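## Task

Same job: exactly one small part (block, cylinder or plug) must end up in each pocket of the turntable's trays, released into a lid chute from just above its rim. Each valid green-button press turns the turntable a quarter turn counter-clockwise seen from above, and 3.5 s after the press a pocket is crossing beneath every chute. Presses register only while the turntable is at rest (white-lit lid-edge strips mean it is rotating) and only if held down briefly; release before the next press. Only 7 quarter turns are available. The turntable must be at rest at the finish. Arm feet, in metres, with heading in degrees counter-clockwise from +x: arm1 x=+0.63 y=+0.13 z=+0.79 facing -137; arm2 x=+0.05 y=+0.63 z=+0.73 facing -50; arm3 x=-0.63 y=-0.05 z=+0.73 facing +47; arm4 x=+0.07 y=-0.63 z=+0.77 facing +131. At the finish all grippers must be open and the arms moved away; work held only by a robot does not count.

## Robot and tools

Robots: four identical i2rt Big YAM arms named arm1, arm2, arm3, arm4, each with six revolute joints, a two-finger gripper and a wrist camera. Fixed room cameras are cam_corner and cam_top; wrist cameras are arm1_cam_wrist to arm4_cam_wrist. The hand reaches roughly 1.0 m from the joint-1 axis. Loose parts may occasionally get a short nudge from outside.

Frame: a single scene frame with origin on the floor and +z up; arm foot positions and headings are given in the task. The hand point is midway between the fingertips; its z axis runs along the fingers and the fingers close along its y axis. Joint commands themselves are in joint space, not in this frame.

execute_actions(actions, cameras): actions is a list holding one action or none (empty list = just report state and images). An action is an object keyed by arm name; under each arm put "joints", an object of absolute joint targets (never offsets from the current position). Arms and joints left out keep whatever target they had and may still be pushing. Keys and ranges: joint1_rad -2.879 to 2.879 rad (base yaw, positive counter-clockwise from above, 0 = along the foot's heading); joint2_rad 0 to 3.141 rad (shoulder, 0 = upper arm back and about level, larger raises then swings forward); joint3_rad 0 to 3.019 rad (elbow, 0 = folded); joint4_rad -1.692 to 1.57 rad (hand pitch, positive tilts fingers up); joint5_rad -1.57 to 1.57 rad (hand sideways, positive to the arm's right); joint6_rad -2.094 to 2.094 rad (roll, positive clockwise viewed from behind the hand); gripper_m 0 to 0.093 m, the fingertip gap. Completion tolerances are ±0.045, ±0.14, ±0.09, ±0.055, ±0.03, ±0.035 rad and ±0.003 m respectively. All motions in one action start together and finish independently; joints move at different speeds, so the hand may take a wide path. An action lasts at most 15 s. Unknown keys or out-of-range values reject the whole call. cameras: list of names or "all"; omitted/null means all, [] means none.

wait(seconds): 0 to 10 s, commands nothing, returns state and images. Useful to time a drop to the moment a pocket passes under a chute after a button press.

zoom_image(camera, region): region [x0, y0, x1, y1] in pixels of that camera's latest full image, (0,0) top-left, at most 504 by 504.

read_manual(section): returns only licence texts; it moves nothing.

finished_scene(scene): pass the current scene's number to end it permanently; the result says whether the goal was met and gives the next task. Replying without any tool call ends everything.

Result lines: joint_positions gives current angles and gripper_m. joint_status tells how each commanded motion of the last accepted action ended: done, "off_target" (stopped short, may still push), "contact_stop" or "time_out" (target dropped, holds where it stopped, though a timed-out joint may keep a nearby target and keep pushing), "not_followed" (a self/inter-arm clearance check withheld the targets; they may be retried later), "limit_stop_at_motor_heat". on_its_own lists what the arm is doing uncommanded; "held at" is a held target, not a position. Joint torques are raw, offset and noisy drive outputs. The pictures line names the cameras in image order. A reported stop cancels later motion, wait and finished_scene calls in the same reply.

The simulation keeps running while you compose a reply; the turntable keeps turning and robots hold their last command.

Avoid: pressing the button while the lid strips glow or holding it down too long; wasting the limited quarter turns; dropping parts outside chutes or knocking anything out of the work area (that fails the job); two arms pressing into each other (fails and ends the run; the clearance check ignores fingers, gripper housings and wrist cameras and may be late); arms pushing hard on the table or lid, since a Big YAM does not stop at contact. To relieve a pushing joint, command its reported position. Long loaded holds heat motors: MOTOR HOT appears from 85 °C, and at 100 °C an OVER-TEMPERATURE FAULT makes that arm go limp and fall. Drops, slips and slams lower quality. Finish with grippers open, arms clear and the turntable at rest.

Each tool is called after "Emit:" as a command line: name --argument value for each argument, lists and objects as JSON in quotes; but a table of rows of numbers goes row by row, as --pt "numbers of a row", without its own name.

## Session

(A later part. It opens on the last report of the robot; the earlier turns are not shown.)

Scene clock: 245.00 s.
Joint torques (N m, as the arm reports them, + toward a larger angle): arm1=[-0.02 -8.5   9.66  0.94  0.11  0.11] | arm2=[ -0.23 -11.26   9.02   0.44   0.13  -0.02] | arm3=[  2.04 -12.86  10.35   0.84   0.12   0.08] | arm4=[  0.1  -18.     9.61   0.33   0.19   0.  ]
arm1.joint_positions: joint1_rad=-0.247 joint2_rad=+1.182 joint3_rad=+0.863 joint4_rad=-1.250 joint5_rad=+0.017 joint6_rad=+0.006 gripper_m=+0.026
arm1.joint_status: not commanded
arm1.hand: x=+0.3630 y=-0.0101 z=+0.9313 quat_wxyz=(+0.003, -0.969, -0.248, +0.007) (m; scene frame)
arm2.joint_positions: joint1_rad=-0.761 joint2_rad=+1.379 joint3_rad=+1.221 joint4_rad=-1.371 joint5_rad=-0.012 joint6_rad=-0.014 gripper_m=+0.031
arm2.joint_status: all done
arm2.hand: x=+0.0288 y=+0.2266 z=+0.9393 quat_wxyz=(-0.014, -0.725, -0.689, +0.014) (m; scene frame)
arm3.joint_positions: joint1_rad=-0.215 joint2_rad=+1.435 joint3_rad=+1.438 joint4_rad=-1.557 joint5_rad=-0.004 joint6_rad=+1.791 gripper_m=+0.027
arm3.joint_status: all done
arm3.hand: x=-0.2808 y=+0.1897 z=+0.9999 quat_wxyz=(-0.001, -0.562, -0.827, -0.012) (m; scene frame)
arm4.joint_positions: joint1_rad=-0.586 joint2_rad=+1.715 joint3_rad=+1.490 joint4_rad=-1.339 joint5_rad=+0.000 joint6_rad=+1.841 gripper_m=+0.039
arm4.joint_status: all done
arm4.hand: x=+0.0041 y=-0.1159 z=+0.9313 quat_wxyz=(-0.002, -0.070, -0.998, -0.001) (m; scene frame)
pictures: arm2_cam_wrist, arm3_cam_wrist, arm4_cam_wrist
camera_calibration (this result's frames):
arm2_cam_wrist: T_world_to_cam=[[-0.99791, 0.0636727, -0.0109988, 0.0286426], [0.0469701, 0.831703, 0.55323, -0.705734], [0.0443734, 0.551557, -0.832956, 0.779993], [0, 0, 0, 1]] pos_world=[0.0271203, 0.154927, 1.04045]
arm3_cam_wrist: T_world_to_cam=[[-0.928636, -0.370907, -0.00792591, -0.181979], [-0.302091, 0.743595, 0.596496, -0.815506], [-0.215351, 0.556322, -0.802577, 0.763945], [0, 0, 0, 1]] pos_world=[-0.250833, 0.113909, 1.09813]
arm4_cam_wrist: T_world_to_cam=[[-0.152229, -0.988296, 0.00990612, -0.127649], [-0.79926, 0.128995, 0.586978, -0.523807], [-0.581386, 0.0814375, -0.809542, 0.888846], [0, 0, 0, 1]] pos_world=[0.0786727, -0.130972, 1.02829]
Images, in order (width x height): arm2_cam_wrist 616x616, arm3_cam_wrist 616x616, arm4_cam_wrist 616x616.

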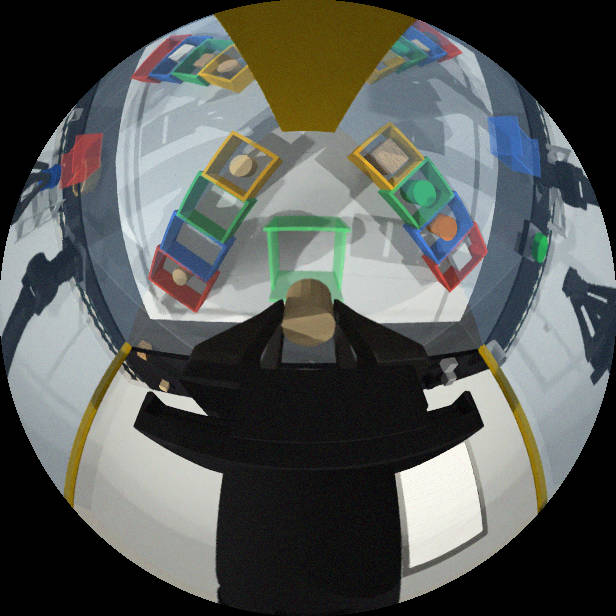

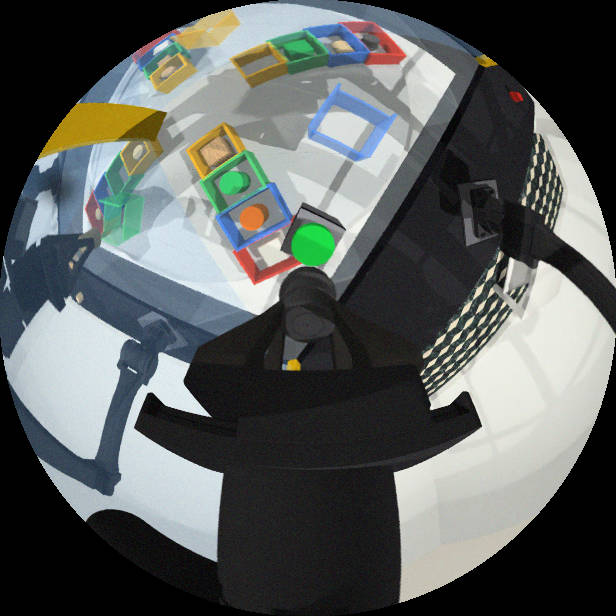

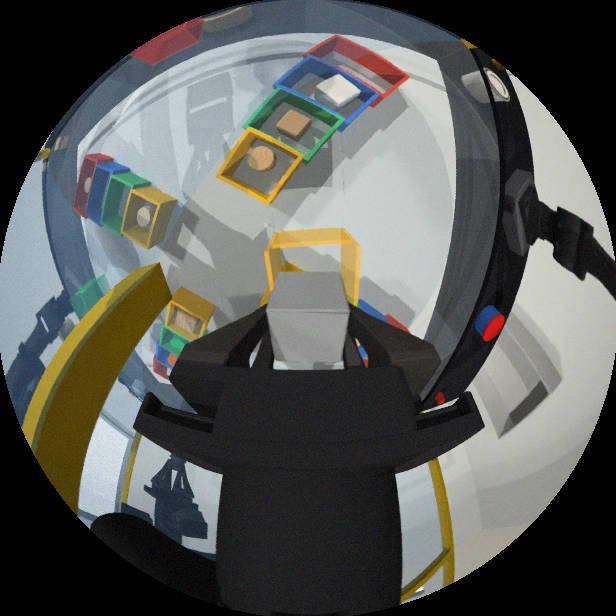

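Emit:
execute_actions --actions '[{"arm3":{"joints":{"joint2_rad":1.45,"joint3_rad":1.28,"joint4_rad":-1.4}},"arm4":{"joints":{"joint3_rad":1.475}}}]' --cameras '[]'

Emit:
execute_actions --actions '[{"arm3":{"joints":{"joint2_rad":1.43,"joint3_rad":1.47,"joint4_rad":-1.55}}}]' --cameras '[]'

Emit:
wait --seconds 1.55

Emit:
execute_actions --actions '[{"arm4":{"joints":{"gripper_m":0.058}}}]' --cameras '["arm2_cam_wrist","arm4_cam_wrist"]'

Emit:
execute_actions --actions '[{"arm1":{"joints":{"gripper_m":0.055}},"arm2":{"joints":{"gripper_m":0.055}}}]' --cameras '["arm1_cam_wrist","arm2_cam_wrist"]'

Emit:
execute_actions --actions '[{"arm1":{"joints":{"joint2_rad":0.75,"joint3_rad":1.1,"joint4_rad":-1.6}},"arm2":{"joints":{"joint2_rad":0.75,"joint3_rad":1.25,"joint4_rad":-1.6}},"arm4":{"joints":{"joint2_rad":0.75,"joint3_rad":1.3,"joint4_rad":-1.6}}}]' --cameras '[]'

Emit:
wait --seconds 5

Scene clock: 261.23 s.
Joint torques (N m, as the arm reports them, + toward a larger angle): arm1=[-0.01 -8.5   9.65  0.93  0.11  0.11] | arm2=[ -0.35 -11.21   9.01   0.49   0.16  -0.03] | arm3=[  1.82 -10.4    7.15   1.05   0.11   0.08] | arm4=[  0.14 -17.65   7.63   0.29   0.18   0.01]
arm1.joint_positions: joint1_rad=-0.247 joint2_rad=+1.182 joint3_rad=+0.863 joint4_rad=-1.250 joint5_rad=+0.017 joint6_rad=+0.006 gripper_m=+0.026
arm1.joint_status: not commanded
arm1.hand: x=+0.3630 y=-0.0101 z=+0.9313 quat_wxyz=(+0.003, -0.969, -0.248, +0.007) (m; scene frame)
arm2.joint_positions: joint1_rad=-0.761 joint2_rad=+1.379 joint3_rad=+1.221 joint4_rad=-1.371 joint5_rad=-0.012 joint6_rad=-0.014 gripper_m=+0.031
arm2.joint_status: not commanded
arm2.hand: x=+0.0288 y=+0.2266 z=+0.9393 quat_wxyz=(-0.014, -0.725, -0.689, +0.014) (m; scene frame)
arm3.joint_positions: joint1_rad=-0.215 joint2_rad=+1.438 joint3_rad=+1.291 joint4_rad=-1.413 joint5_rad=-0.005 joint6_rad=+1.791 gripper_m=+0.027
arm3.joint_status: all done
arm3.hand: x=-0.2842 y=+0.1877 z=+0.9425 quat_wxyz=(+0.000, -0.562, -0.827, -0.009) (m; scene frame)
arm4.joint_positions: joint1_rad=-0.586 joint2_rad=+1.713 joint3_rad=+1.470 joint4_rad=-1.339 joint5_rad=+0.000 joint6_rad=+1.841 gripper_m=+0.039
arm4.joint_status: all done
arm4.hand: x=+0.0050 y=-0.1225 z=+0.9246 quat_wxyz=(-0.004, -0.070, -0.997, +0.009) (m; scene frame)
pictures: none
No camera images: the call's "cameras" was empty. Leave "cameras" out to get every camera's image.

Scene clock: 262.17 s.
Joint torques (N m, as the arm reports them, + toward a larger angle): arm1=[-0.04 -8.44  9.67  0.94  0.11  0.11] | arm2=[ -0.08 -11.35   8.92   0.49   0.15   0.  ] | arm3=[  2.   -12.23  11.1    0.02   0.11   0.08] | arm4=[  0.08 -17.8    7.71   0.33   0.17   0.02]
arm1.joint_positions: joint1_rad=-0.247 joint2_rad=+1.182 joint3_rad=+0.863 joint4_rad=-1.250 joint5_rad=+0.017 joint6_rad=+0.006 gripper_m=+0.026
arm1.joint_status: not commanded
arm1.hand: x=+0.3630 y=-0.0101 z=+0.9313 quat_wxyz=(+0.003, -0.969, -0.248, +0.007) (m; scene frame)
arm2.joint_positions: joint1_rad=-0.761 joint2_rad=+1.379 joint3_rad=+1.221 joint4_rad=-1.371 joint5_rad=-0.012 joint6_rad=-0.014 gripper_m=+0.031
arm2.joint_status: not commanded
arm2.hand: x=+0.0288 y=+0.2266 z=+0.9393 quat_wxyz=(-0.014, -0.725, -0.689, +0.014) (m; scene frame)
arm3.joint_positions: joint1_rad=-0.215 joint2_rad=+1.431 joint3_rad=+1.428 joint4_rad=-1.538 joint5_rad=-0.005 joint6_rad=+1.791 gripper_m=+0.027
arm3.joint_status: all done
arm3.hand: x=-0.2795 y=+0.1907 z=+0.9977 quat_wxyz=(-0.003, -0.562, -0.827, -0.018) (m; scene frame)
arm4.joint_positions: joint1_rad=-0.586 joint2_rad=+1.713 joint3_rad=+1.470 joint4_rad=-1.339 joint5_rad=+0.000 joint6_rad=+1.841 gripper_m=+0.039
arm4.joint_status: not commanded
arm4.hand: x=+0.0050 y=-0.1225 z=+0.9246 quat_wxyz=(-0.004, -0.070, -0.997, +0.009) (m; scene frame)
pictures: none
No camera images: the call's "cameras" was empty. Leave "cameras" out to get every camera's image.

Scene clock: 263.73 s.
Joint torques (N m, as the arm reports them, + toward a larger angle): arm1=[-0.01 -8.49  9.65  0.92  0.11  0.11] | arm2=[ -0.27 -11.15   8.94   0.51   0.16  -0.02] | arm3=[  2.1  -12.14  11.03   0.07   0.13   0.1 ] | arm4=[  0.28 -17.73   7.59   0.45   0.18   0.02]
arm1.joint_positions: joint1_rad=-0.247 joint2_rad=+1.182 joint3_rad=+0.863 joint4_rad=-1.250 joint5_rad=+0.017 joint6_rad=+0.006 gripper_m=+0.026
arm1.joint_status: not commanded
arm1.hand: x=+0.3630 y=-0.0101 z=+0.9313 quat_wxyz=(+0.003, -0.969, -0.248, +0.007) (m; scene frame)
arm2.joint_positions: joint1_rad=-0.761 joint2_rad=+1.379 joint3_rad=+1.221 joint4_rad=-1.371 joint5_rad=-0.012 joint6_rad=-0.014 gripper_m=+0.031
arm2.joint_status: not commanded
arm2.hand: x=+0.0288 y=+0.2266 z=+0.9393 quat_wxyz=(-0.014, -0.725, -0.689, +0.014) (m; scene frame)
arm3.joint_positions: joint1_rad=-0.215 joint2_rad=+1.431 joint3_rad=+1.428 joint4_rad=-1.538 joint5_rad=-0.005 joint6_rad=+1.791 gripper_m=+0.027
arm3.joint_status: all done
arm3.hand: x=-0.2795 y=+0.1907 z=+0.9977 quat_wxyz=(-0.003, -0.562, -0.827, -0.018) (m; scene frame)
arm4.joint_positions: joint1_rad=-0.586 joint2_rad=+1.713 joint3_rad=+1.470 joint4_rad=-1.339 joint5_rad=+0.000 joint6_rad=+1.841 gripper_m=+0.039
arm4.joint_status: not commanded
arm4.hand: x=+0.0050 y=-0.1225 z=+0.9246 quat_wxyz=(-0.004, -0.070, -0.997, +0.009) (m; scene frame)
wait: 1.57 s; at rest by 0.27 s
pictures: arm1_cam_wrist, arm2_cam_wrist, arm3_cam_wrist, arm4_cam_wrist, cam_corner, cam_top
camera_calibration (this result's frames):
arm1_cam_wrist: T_world_to_cam=[[-0.469413, 0.882605, 0.0257046, 0.150507], [0.723176, 0.367591, 0.584716, -0.80126], [0.506625, 0.293062, -0.81083, 0.696099], [0, 0, 0, 1]] pos_world=[0.297441, -0.0423028, 1.02906]
arm2_cam_wrist: T_world_to_cam=[[-0.99791, 0.0636727, -0.0109988, 0.0286426], [0.0469701, 0.831703, 0.55323, -0.705734], [0.0443734, 0.551557, -0.832956, 0.779993], [0, 0, 0, 1]] pos_world=[0.0271203, 0.154927, 1.04045]
arm3_cam_wrist: T_world_to_cam=[[-0.928494, -0.37078, -0.0205069, -0.167894], [-0.308357, 0.739052, 0.598931, -0.817839], [-0.206916, 0.562428, -0.800538, 0.761093], [0, 0, 0, 1]] pos_world=[-0.250593, 0.114114, 1.09567]
arm4_cam_wrist: T_world_to_cam=[[-0.15236, -0.987932, 0.027854, -0.150572], [-0.800661, 0.139903, 0.582554, -0.512836], [-0.579421, 0.0664564, -0.812314, 0.885167], [0, 0, 0, 1]] pos_world=[0.0793355, -0.135833, 1.02198]
Images, in order (width x height): arm1_cam_wrist 616x616, arm2_cam_wrist 616x616, arm3_cam_wrist 616x616, arm4_cam_wrist 616x616, cam_corner 896x504, cam_top 896x504.

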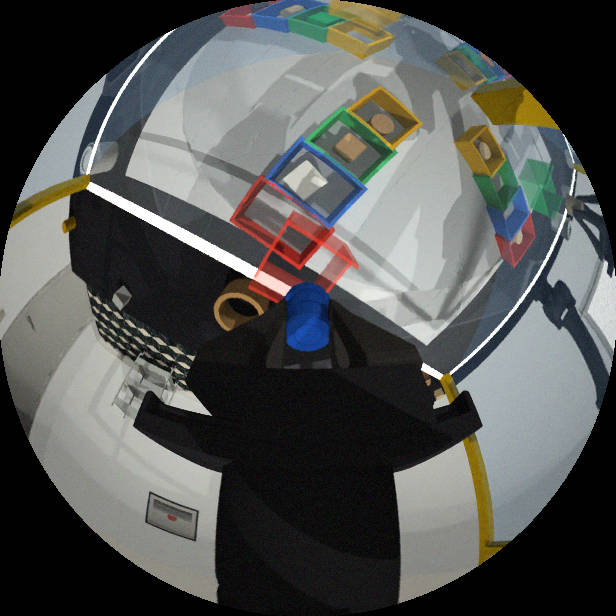

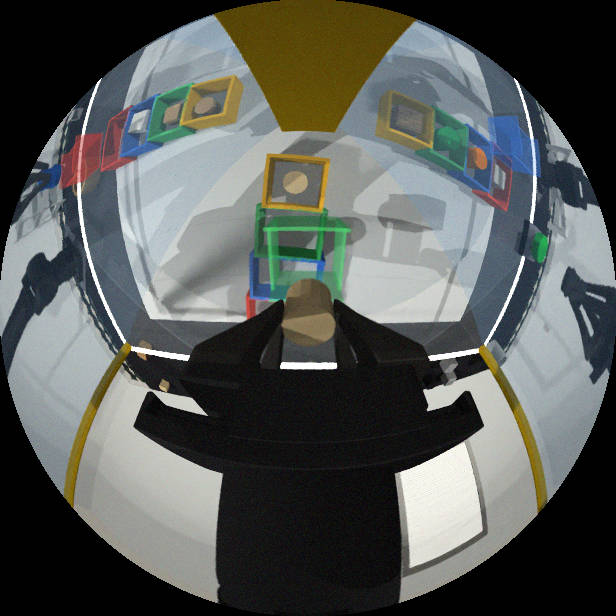

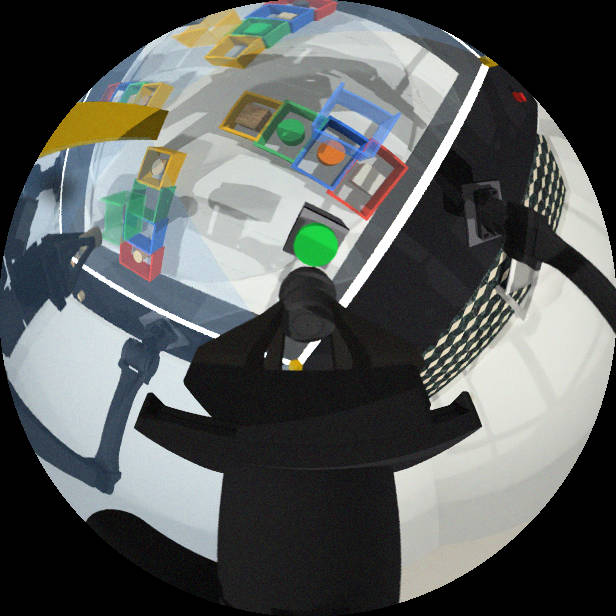

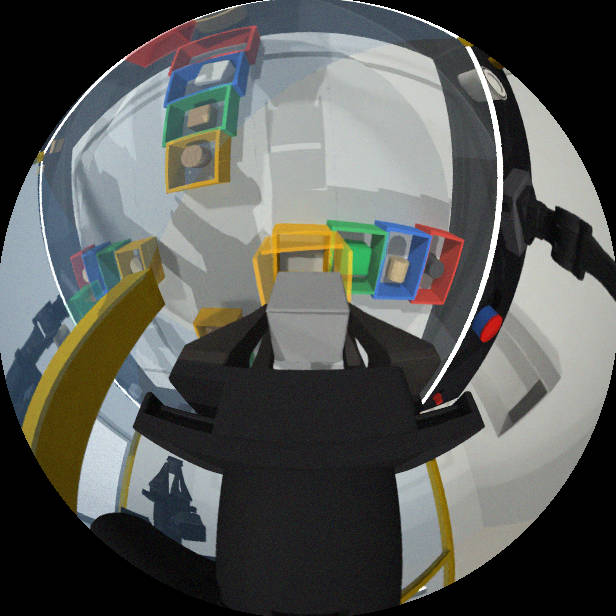

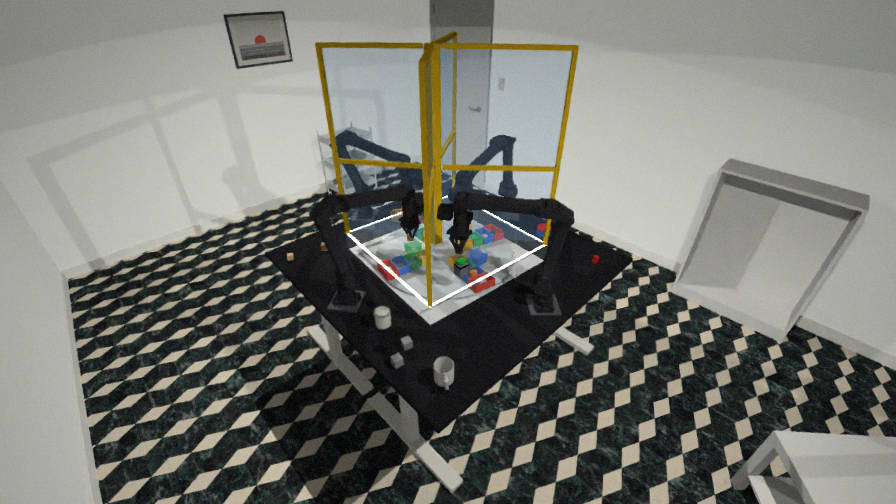

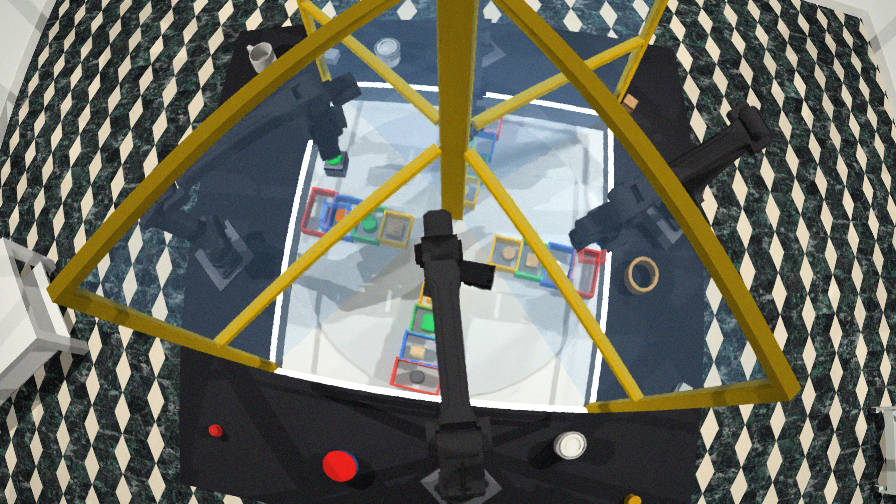

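Scene clock: 264.40 s.
Joint torques (N m, as the arm reports them, + toward a larger angle): arm1=[-0.08 -8.44  9.64  0.93  0.11  0.11] | arm2=[ -0.3  -11.31   8.92   0.5    0.13  -0.01] | arm3=[  2.51 -12.15  10.94  -0.03   0.12   0.06] | arm4=[  0.67 -17.5    7.62   0.3    0.17   0.  ]
arm1.joint_positions: joint1_rad=-0.247 joint2_rad=+1.182 joint3_rad=+0.863 joint4_rad=-1.250 joint5_rad=+0.017 joint6_rad=+0.006 gripper_m=+0.026
arm1.joint_status: not commanded
arm1.hand: x=+0.3630 y=-0.0101 z=+0.9313 quat_wxyz=(+0.003, -0.969, -0.248, +0.007) (m; scene frame)
arm2.joint_positions: joint1_rad=-0.761 joint2_rad=+1.379 joint3_rad=+1.221 joint4_rad=-1.371 joint5_rad=-0.012 joint6_rad=-0.014 gripper_m=+0.031
arm2.joint_status: not commanded
arm2.hand: x=+0.0288 y=+0.2266 z=+0.9393 quat_wxyz=(-0.014, -0.725, -0.689, +0.014) (m; scene frame)
arm3.joint_positions: joint1_rad=-0.215 joint2_rad=+1.431 joint3_rad=+1.428 joint4_rad=-1.538 joint5_rad=-0.005 joint6_rad=+1.791 gripper_m=+0.027
arm3.joint_status: not commanded
arm3.hand: x=-0.2795 y=+0.1907 z=+0.9977 quat_wxyz=(-0.003, -0.562, -0.827, -0.018) (m; scene frame)
arm4.joint_positions: joint1_rad=-0.586 joint2_rad=+1.707 joint3_rad=+1.470 joint4_rad=-1.339 joint5_rad=+0.000 joint6_rad=+1.841 gripper_m=+0.058
arm4.joint_status: all done
arm4.hand: x=+0.0050 y=-0.1227 z=+0.9275 quat_wxyz=(-0.004, -0.070, -0.998, +0.006) (m; scene frame)
pictures: arm2_cam_wrist, arm4_cam_wrist
camera_calibration (this result's frames):
arm2_cam_wrist: T_world_to_cam=[[-0.99791, 0.0636727, -0.0109988, 0.0286426], [0.0469701, 0.831703, 0.55323, -0.705734], [0.0443734, 0.551557, -0.832956, 0.779993], [0, 0, 0, 1]] pos_world=[0.0271203, 0.154927, 1.04045]
arm4_cam_wrist: T_world_to_cam=[[-0.152689, -0.98803, 0.0219912, -0.14538], [-0.800155, 0.136654, 0.584018, -0.516307], [-0.580032, 0.071577, -0.811443, 0.887428], [0, 0, 0, 1]] pos_world=[0.0794132, -0.136604, 1.02483]
Images, in order (width x height): arm2_cam_wrist 616x616, arm4_cam_wrist 616x616.

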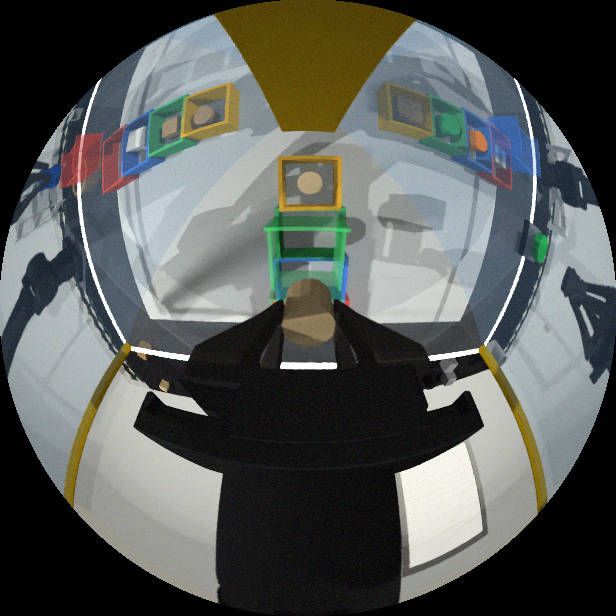

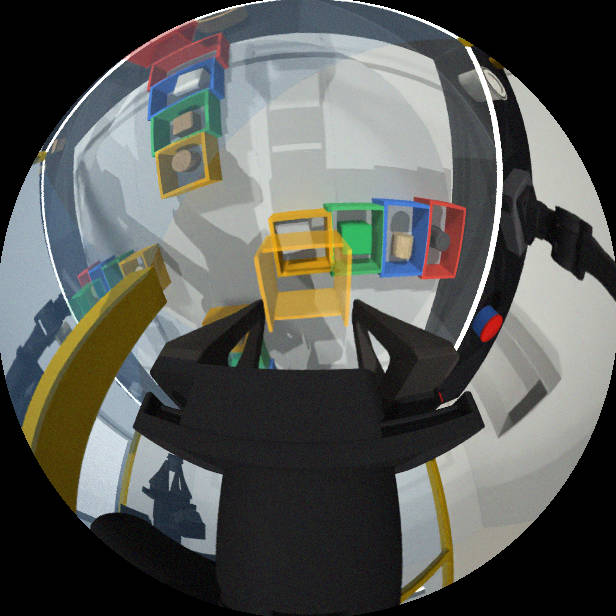

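Scene clock: 264.97 s.
Joint torques (N m, as the arm reports them, + toward a larger angle): arm1=[ 0.03 -8.44  9.65  0.95  0.11  0.11] | arm2=[ -0.19 -11.31   8.92   0.52   0.15  -0.05] | arm3=[  2.36 -12.29  10.92  -0.01   0.13   0.1 ] | arm4=[ -0.03 -17.06   7.7    0.31   0.19   0.04]
arm1.joint_positions: joint1_rad=-0.247 joint2_rad=+1.182 joint3_rad=+0.863 joint4_rad=-1.250 joint5_rad=+0.017 joint6_rad=+0.006 gripper_m=+0.055
arm1.joint_status: all done
arm1.hand: x=+0.3630 y=-0.0101 z=+0.9314 quat_wxyz=(+0.003, -0.969, -0.248, +0.007) (m; scene frame)
arm2.joint_positions: joint1_rad=-0.761 joint2_rad=+1.379 joint3_rad=+1.221 joint4_rad=-1.371 joint5_rad=-0.012 joint6_rad=-0.014 gripper_m=+0.055
arm2.joint_status: all done
arm2.hand: x=+0.0288 y=+0.2266 z=+0.9393 quat_wxyz=(-0.014, -0.725, -0.689, +0.014) (m; scene frame)
arm3.joint_positions: joint1_rad=-0.215 joint2_rad=+1.431 joint3_rad=+1.428 joint4_rad=-1.538 joint5_rad=-0.005 joint6_rad=+1.791 gripper_m=+0.027
arm3.joint_status: not commanded
arm3.hand: x=-0.2795 y=+0.1907 z=+0.9977 quat_wxyz=(-0.003, -0.562, -0.827, -0.018) (m; scene frame)
arm4.joint_positions: joint1_rad=-0.586 joint2_rad=+1.707 joint3_rad=+1.470 joint4_rad=-1.339 joint5_rad=+0.000 joint6_rad=+1.841 gripper_m=+0.058
arm4.joint_status: not commanded
arm4.hand: x=+0.0050 y=-0.1227 z=+0.9275 quat_wxyz=(-0.004, -0.070, -0.998, +0.006) (m; scene frame)
pictures: arm1_cam_wrist, arm2_cam_wrist
camera_calibration (this result's frames):
arm1_cam_wrist: T_world_to_cam=[[-0.469401, 0.882611, 0.025698, 0.150506], [0.723372, 0.367697, 0.584407, -0.801109], [0.506355, 0.292911, -0.811054, 0.696488], [0, 0, 0, 1]] pos_world=[0.297477, -0.0422813, 1.0292]
arm2_cam_wrist: T_world_to_cam=[[-0.99791, 0.0636727, -0.0109988, 0.0286426], [0.0469701, 0.831703, 0.55323, -0.705734], [0.0443734, 0.551557, -0.832956, 0.779993], [0, 0, 0, 1]] pos_world=[0.0271203, 0.154927, 1.04045]
Images, in order (width x height): arm1_cam_wrist 616x616, arm2_cam_wrist 616x616.

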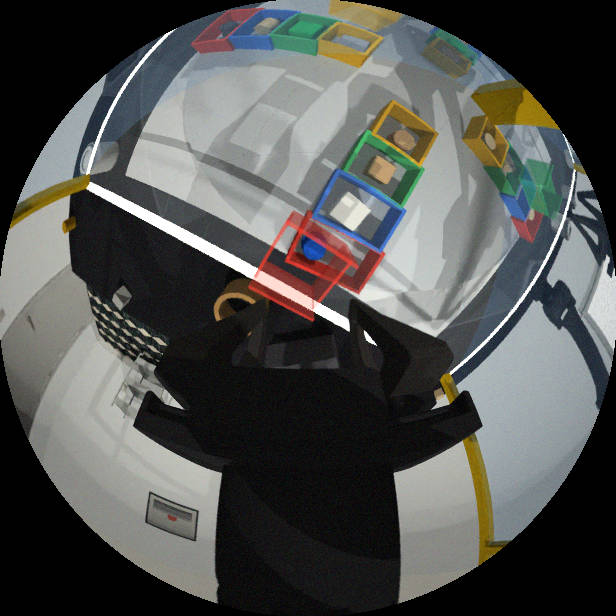

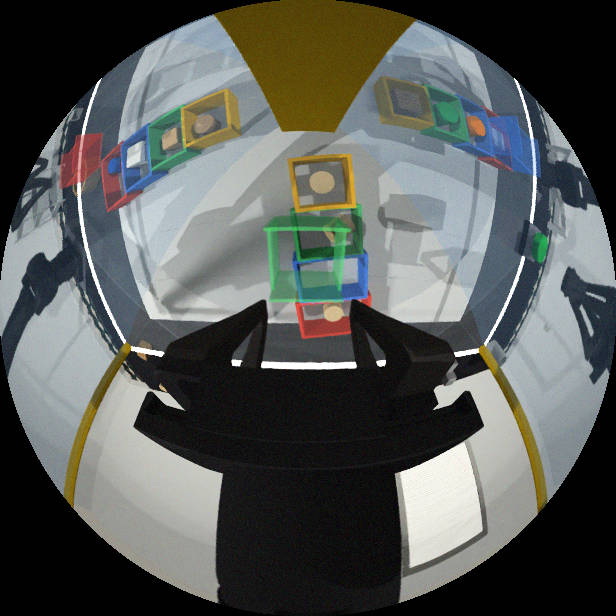

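Scene clock: 266.47 s.
Joint torques (N m, as the arm reports them, + toward a larger angle): arm1=[ 0.01 -0.33 10.84  0.35  0.11  0.11] | arm2=[-0.08 -0.61 11.96  0.76  0.16 -0.03] | arm3=[  2.22 -11.98  11.07  -0.02   0.12   0.1 ] | arm4=[ 0.93 -0.9   8.14  0.64  0.17 -0.02]
arm1.joint_positions: joint1_rad=-0.247 joint2_rad=+0.751 joint3_rad=+1.082 joint4_rad=-1.588 joint5_rad=+0.017 joint6_rad=+0.006 gripper_m=+0.055
arm1.joint_status: all done
arm1.hand: x=+0.4303 y=+0.0288 z=+1.1184 quat_wxyz=(-0.037, -0.957, -0.243, +0.157) (m; scene frame)
arm2.joint_positions: joint1_rad=-0.761 joint2_rad=+0.740 joint3_rad=+1.221 joint4_rad=-1.598 joint5_rad=-0.012 joint6_rad=-0.014 gripper_m=+0.055
arm2.joint_status: all done
arm2.hand: x=+0.0417 y=+0.3951 z=+1.1222 quat_wxyz=(-0.153, -0.705, -0.673, +0.164) (m; scene frame)
arm3.joint_positions: joint1_rad=-0.215 joint2_rad=+1.431 joint3_rad=+1.428 joint4_rad=-1.538 joint5_rad=-0.005 joint6_rad=+1.791 gripper_m=+0.027
arm3.joint_status: not commanded
arm3.hand: x=-0.2795 y=+0.1907 z=+0.9977 quat_wxyz=(-0.003, -0.562, -0.827, -0.018) (m; scene frame)
arm4.joint_positions: joint1_rad=-0.586 joint2_rad=+0.742 joint3_rad=+1.291 joint4_rad=-1.591 joint5_rad=+0.000 joint6_rad=+1.841 gripper_m=+0.058
arm4.joint_status: all done
arm4.hand: x=+0.0387 y=-0.3908 z=+1.1920 quat_wxyz=(+0.049, -0.067, -0.964, -0.253) (m; scene frame)
pictures: none
No camera images: the call's "cameras" was empty. Leave "cameras" out to get every camera's image.

Scene clock: 271.47 s.
Joint torques (N m, as the arm reports them, + toward a larger angle): arm1=[-0.06 -0.62 10.92  0.35  0.11  0.11] | arm2=[-0.15 -0.74 11.96  0.86  0.15 -0.02] | arm3=[  2.2  -12.13  10.99  -0.09   0.11   0.08] | arm4=[ 0.19 -0.99  8.08  0.54  0.2  -0.03]
arm1.joint_positions: joint1_rad=-0.247 joint2_rad=+0.751 joint3_rad=+1.082 joint4_rad=-1.588 joint5_rad=+0.017 joint6_rad=+0.006 gripper_m=+0.055
arm1.joint_status: all done
arm1.hand: x=+0.4303 y=+0.0288 z=+1.1184 quat_wxyz=(-0.037, -0.957, -0.243, +0.157) (m; scene frame)
arm2.joint_positions: joint1_rad=-0.761 joint2_rad=+0.740 joint3_rad=+1.221 joint4_rad=-1.598 joint5_rad=-0.012 joint6_rad=-0.014 gripper_m=+0.055
arm2.joint_status: all done
arm2.hand: x=+0.0417 y=+0.3951 z=+1.1222 quat_wxyz=(-0.153, -0.705, -0.673, +0.164) (m; scene frame)
arm3.joint_positions: joint1_rad=-0.215 joint2_rad=+1.431 joint3_rad=+1.428 joint4_rad=-1.538 joint5_rad=-0.005 joint6_rad=+1.791 gripper_m=+0.027
arm3.joint_status: not commanded
arm3.hand: x=-0.2795 y=+0.1907 z=+0.9977 quat_wxyz=(-0.003, -0.562, -0.827, -0.018) (m; scene frame)
arm4.joint_positions: joint1_rad=-0.586 joint2_rad=+0.742 joint3_rad=+1.291 joint4_rad=-1.591 joint5_rad=+0.000 joint6_rad=+1.841 gripper_m=+0.058
arm4.joint_status: all done
arm4.hand: x=+0.0387 y=-0.3908 z=+1.1920 quat_wxyz=(+0.049, -0.067, -0.964, -0.253) (m; scene frame)
wait: 5.00 s; at rest by 0.27 s
pictures: arm1_cam_wrist, arm2_cam_wrist, arm3_cam_wrist, arm4_cam_wrist, cam_corner, cam_top
camera_calibration (this result's frames):
arm1_cam_wrist: T_world_to_cam=[[-0.461152, 0.887123, 0.0187361, 0.147008], [0.846902, 0.433747, 0.307604, -0.718887], [0.264756, 0.15772, -0.95133, 1.06739], [0, 0, 0, 1]] pos_world=[0.394022, 0.0130524, 1.23382]
arm2_cam_wrist: T_world_to_cam=[[-0.998442, 0.055123, -0.00870815, 0.0336136], [0.0528097, 0.983698, 0.171902, -0.579974], [0.0180419, 0.171174, -0.985076, 1.16086], [0, 0, 0, 1]] pos_world=[0.0432453, 0.369957, 1.24353]
arm3_cam_wrist: T_world_to_cam=[[-0.928494, -0.37078, -0.0205069, -0.167894], [-0.308357, 0.739052, 0.598931, -0.817839], [-0.206916, 0.562428, -0.800538, 0.761093], [0, 0, 0, 1]] pos_world=[-0.250593, 0.114114, 1.09567]
arm4_cam_wrist: T_world_to_cam=[[-0.166147, -0.867098, -0.469612, 0.222751], [-0.757425, -0.192728, 0.62383, -0.784955], [-0.631429, 0.459343, -0.624741, 1.07173], [0, 0, 0, 1]] pos_world=[0.119184, -0.450426, 1.26384]
Images, in order (width x height): arm1_cam_wrist 616x616, arm2_cam_wrist 616x616, arm3_cam_wrist 616x616, arm4_cam_wrist 616x616, cam_corner 896x504, cam_top 896x504.

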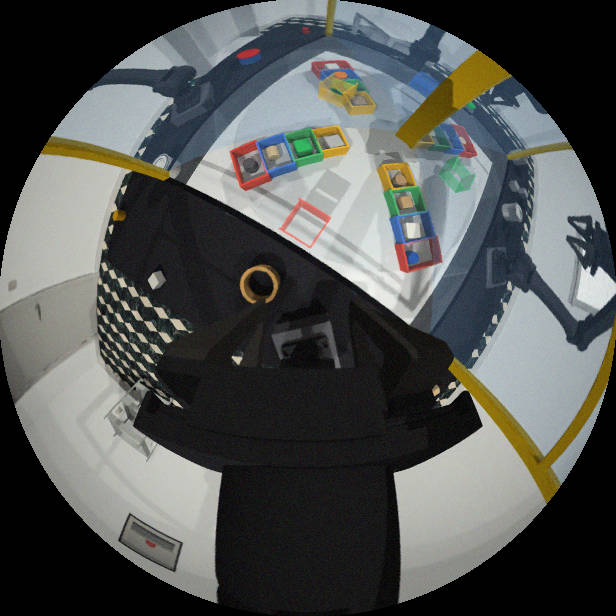

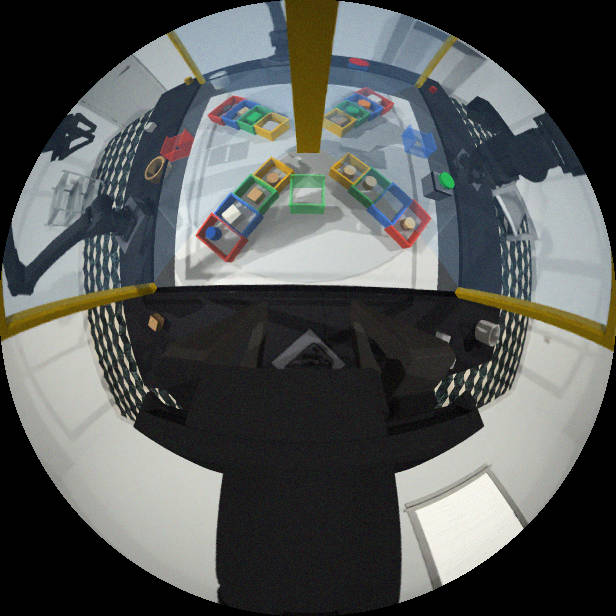

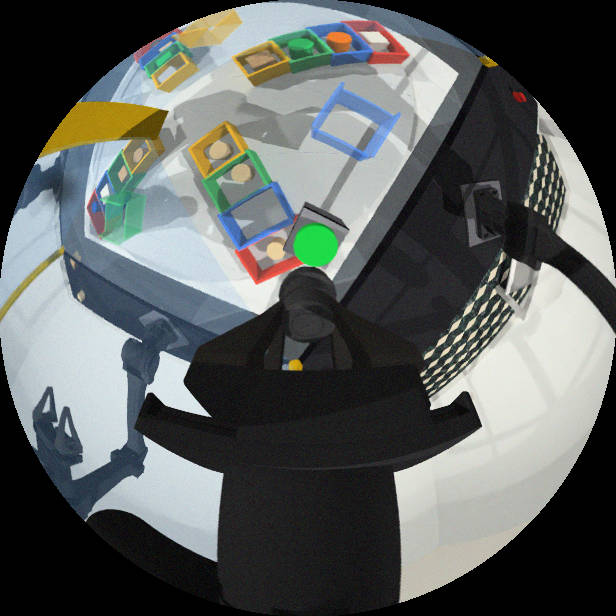

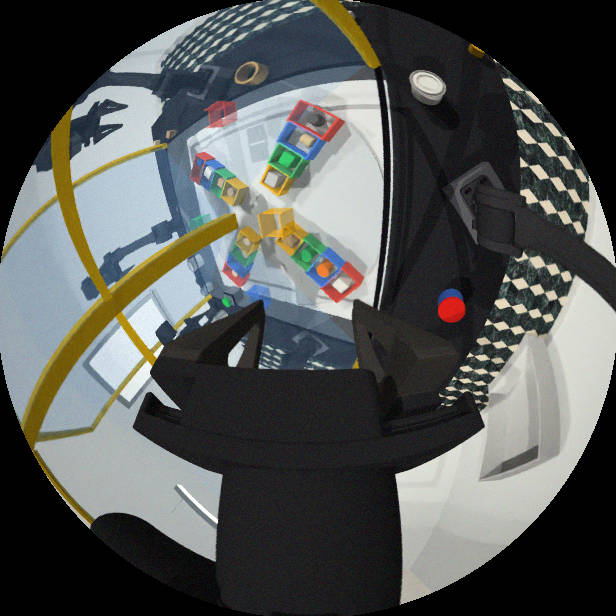

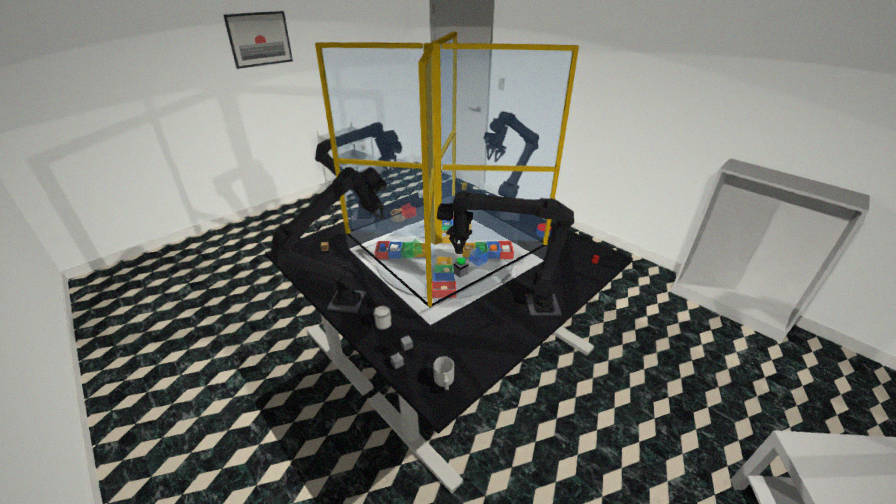

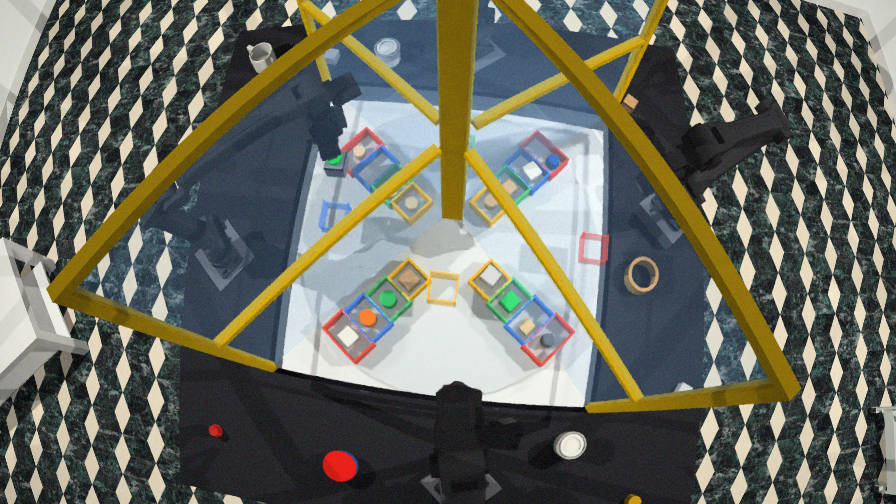

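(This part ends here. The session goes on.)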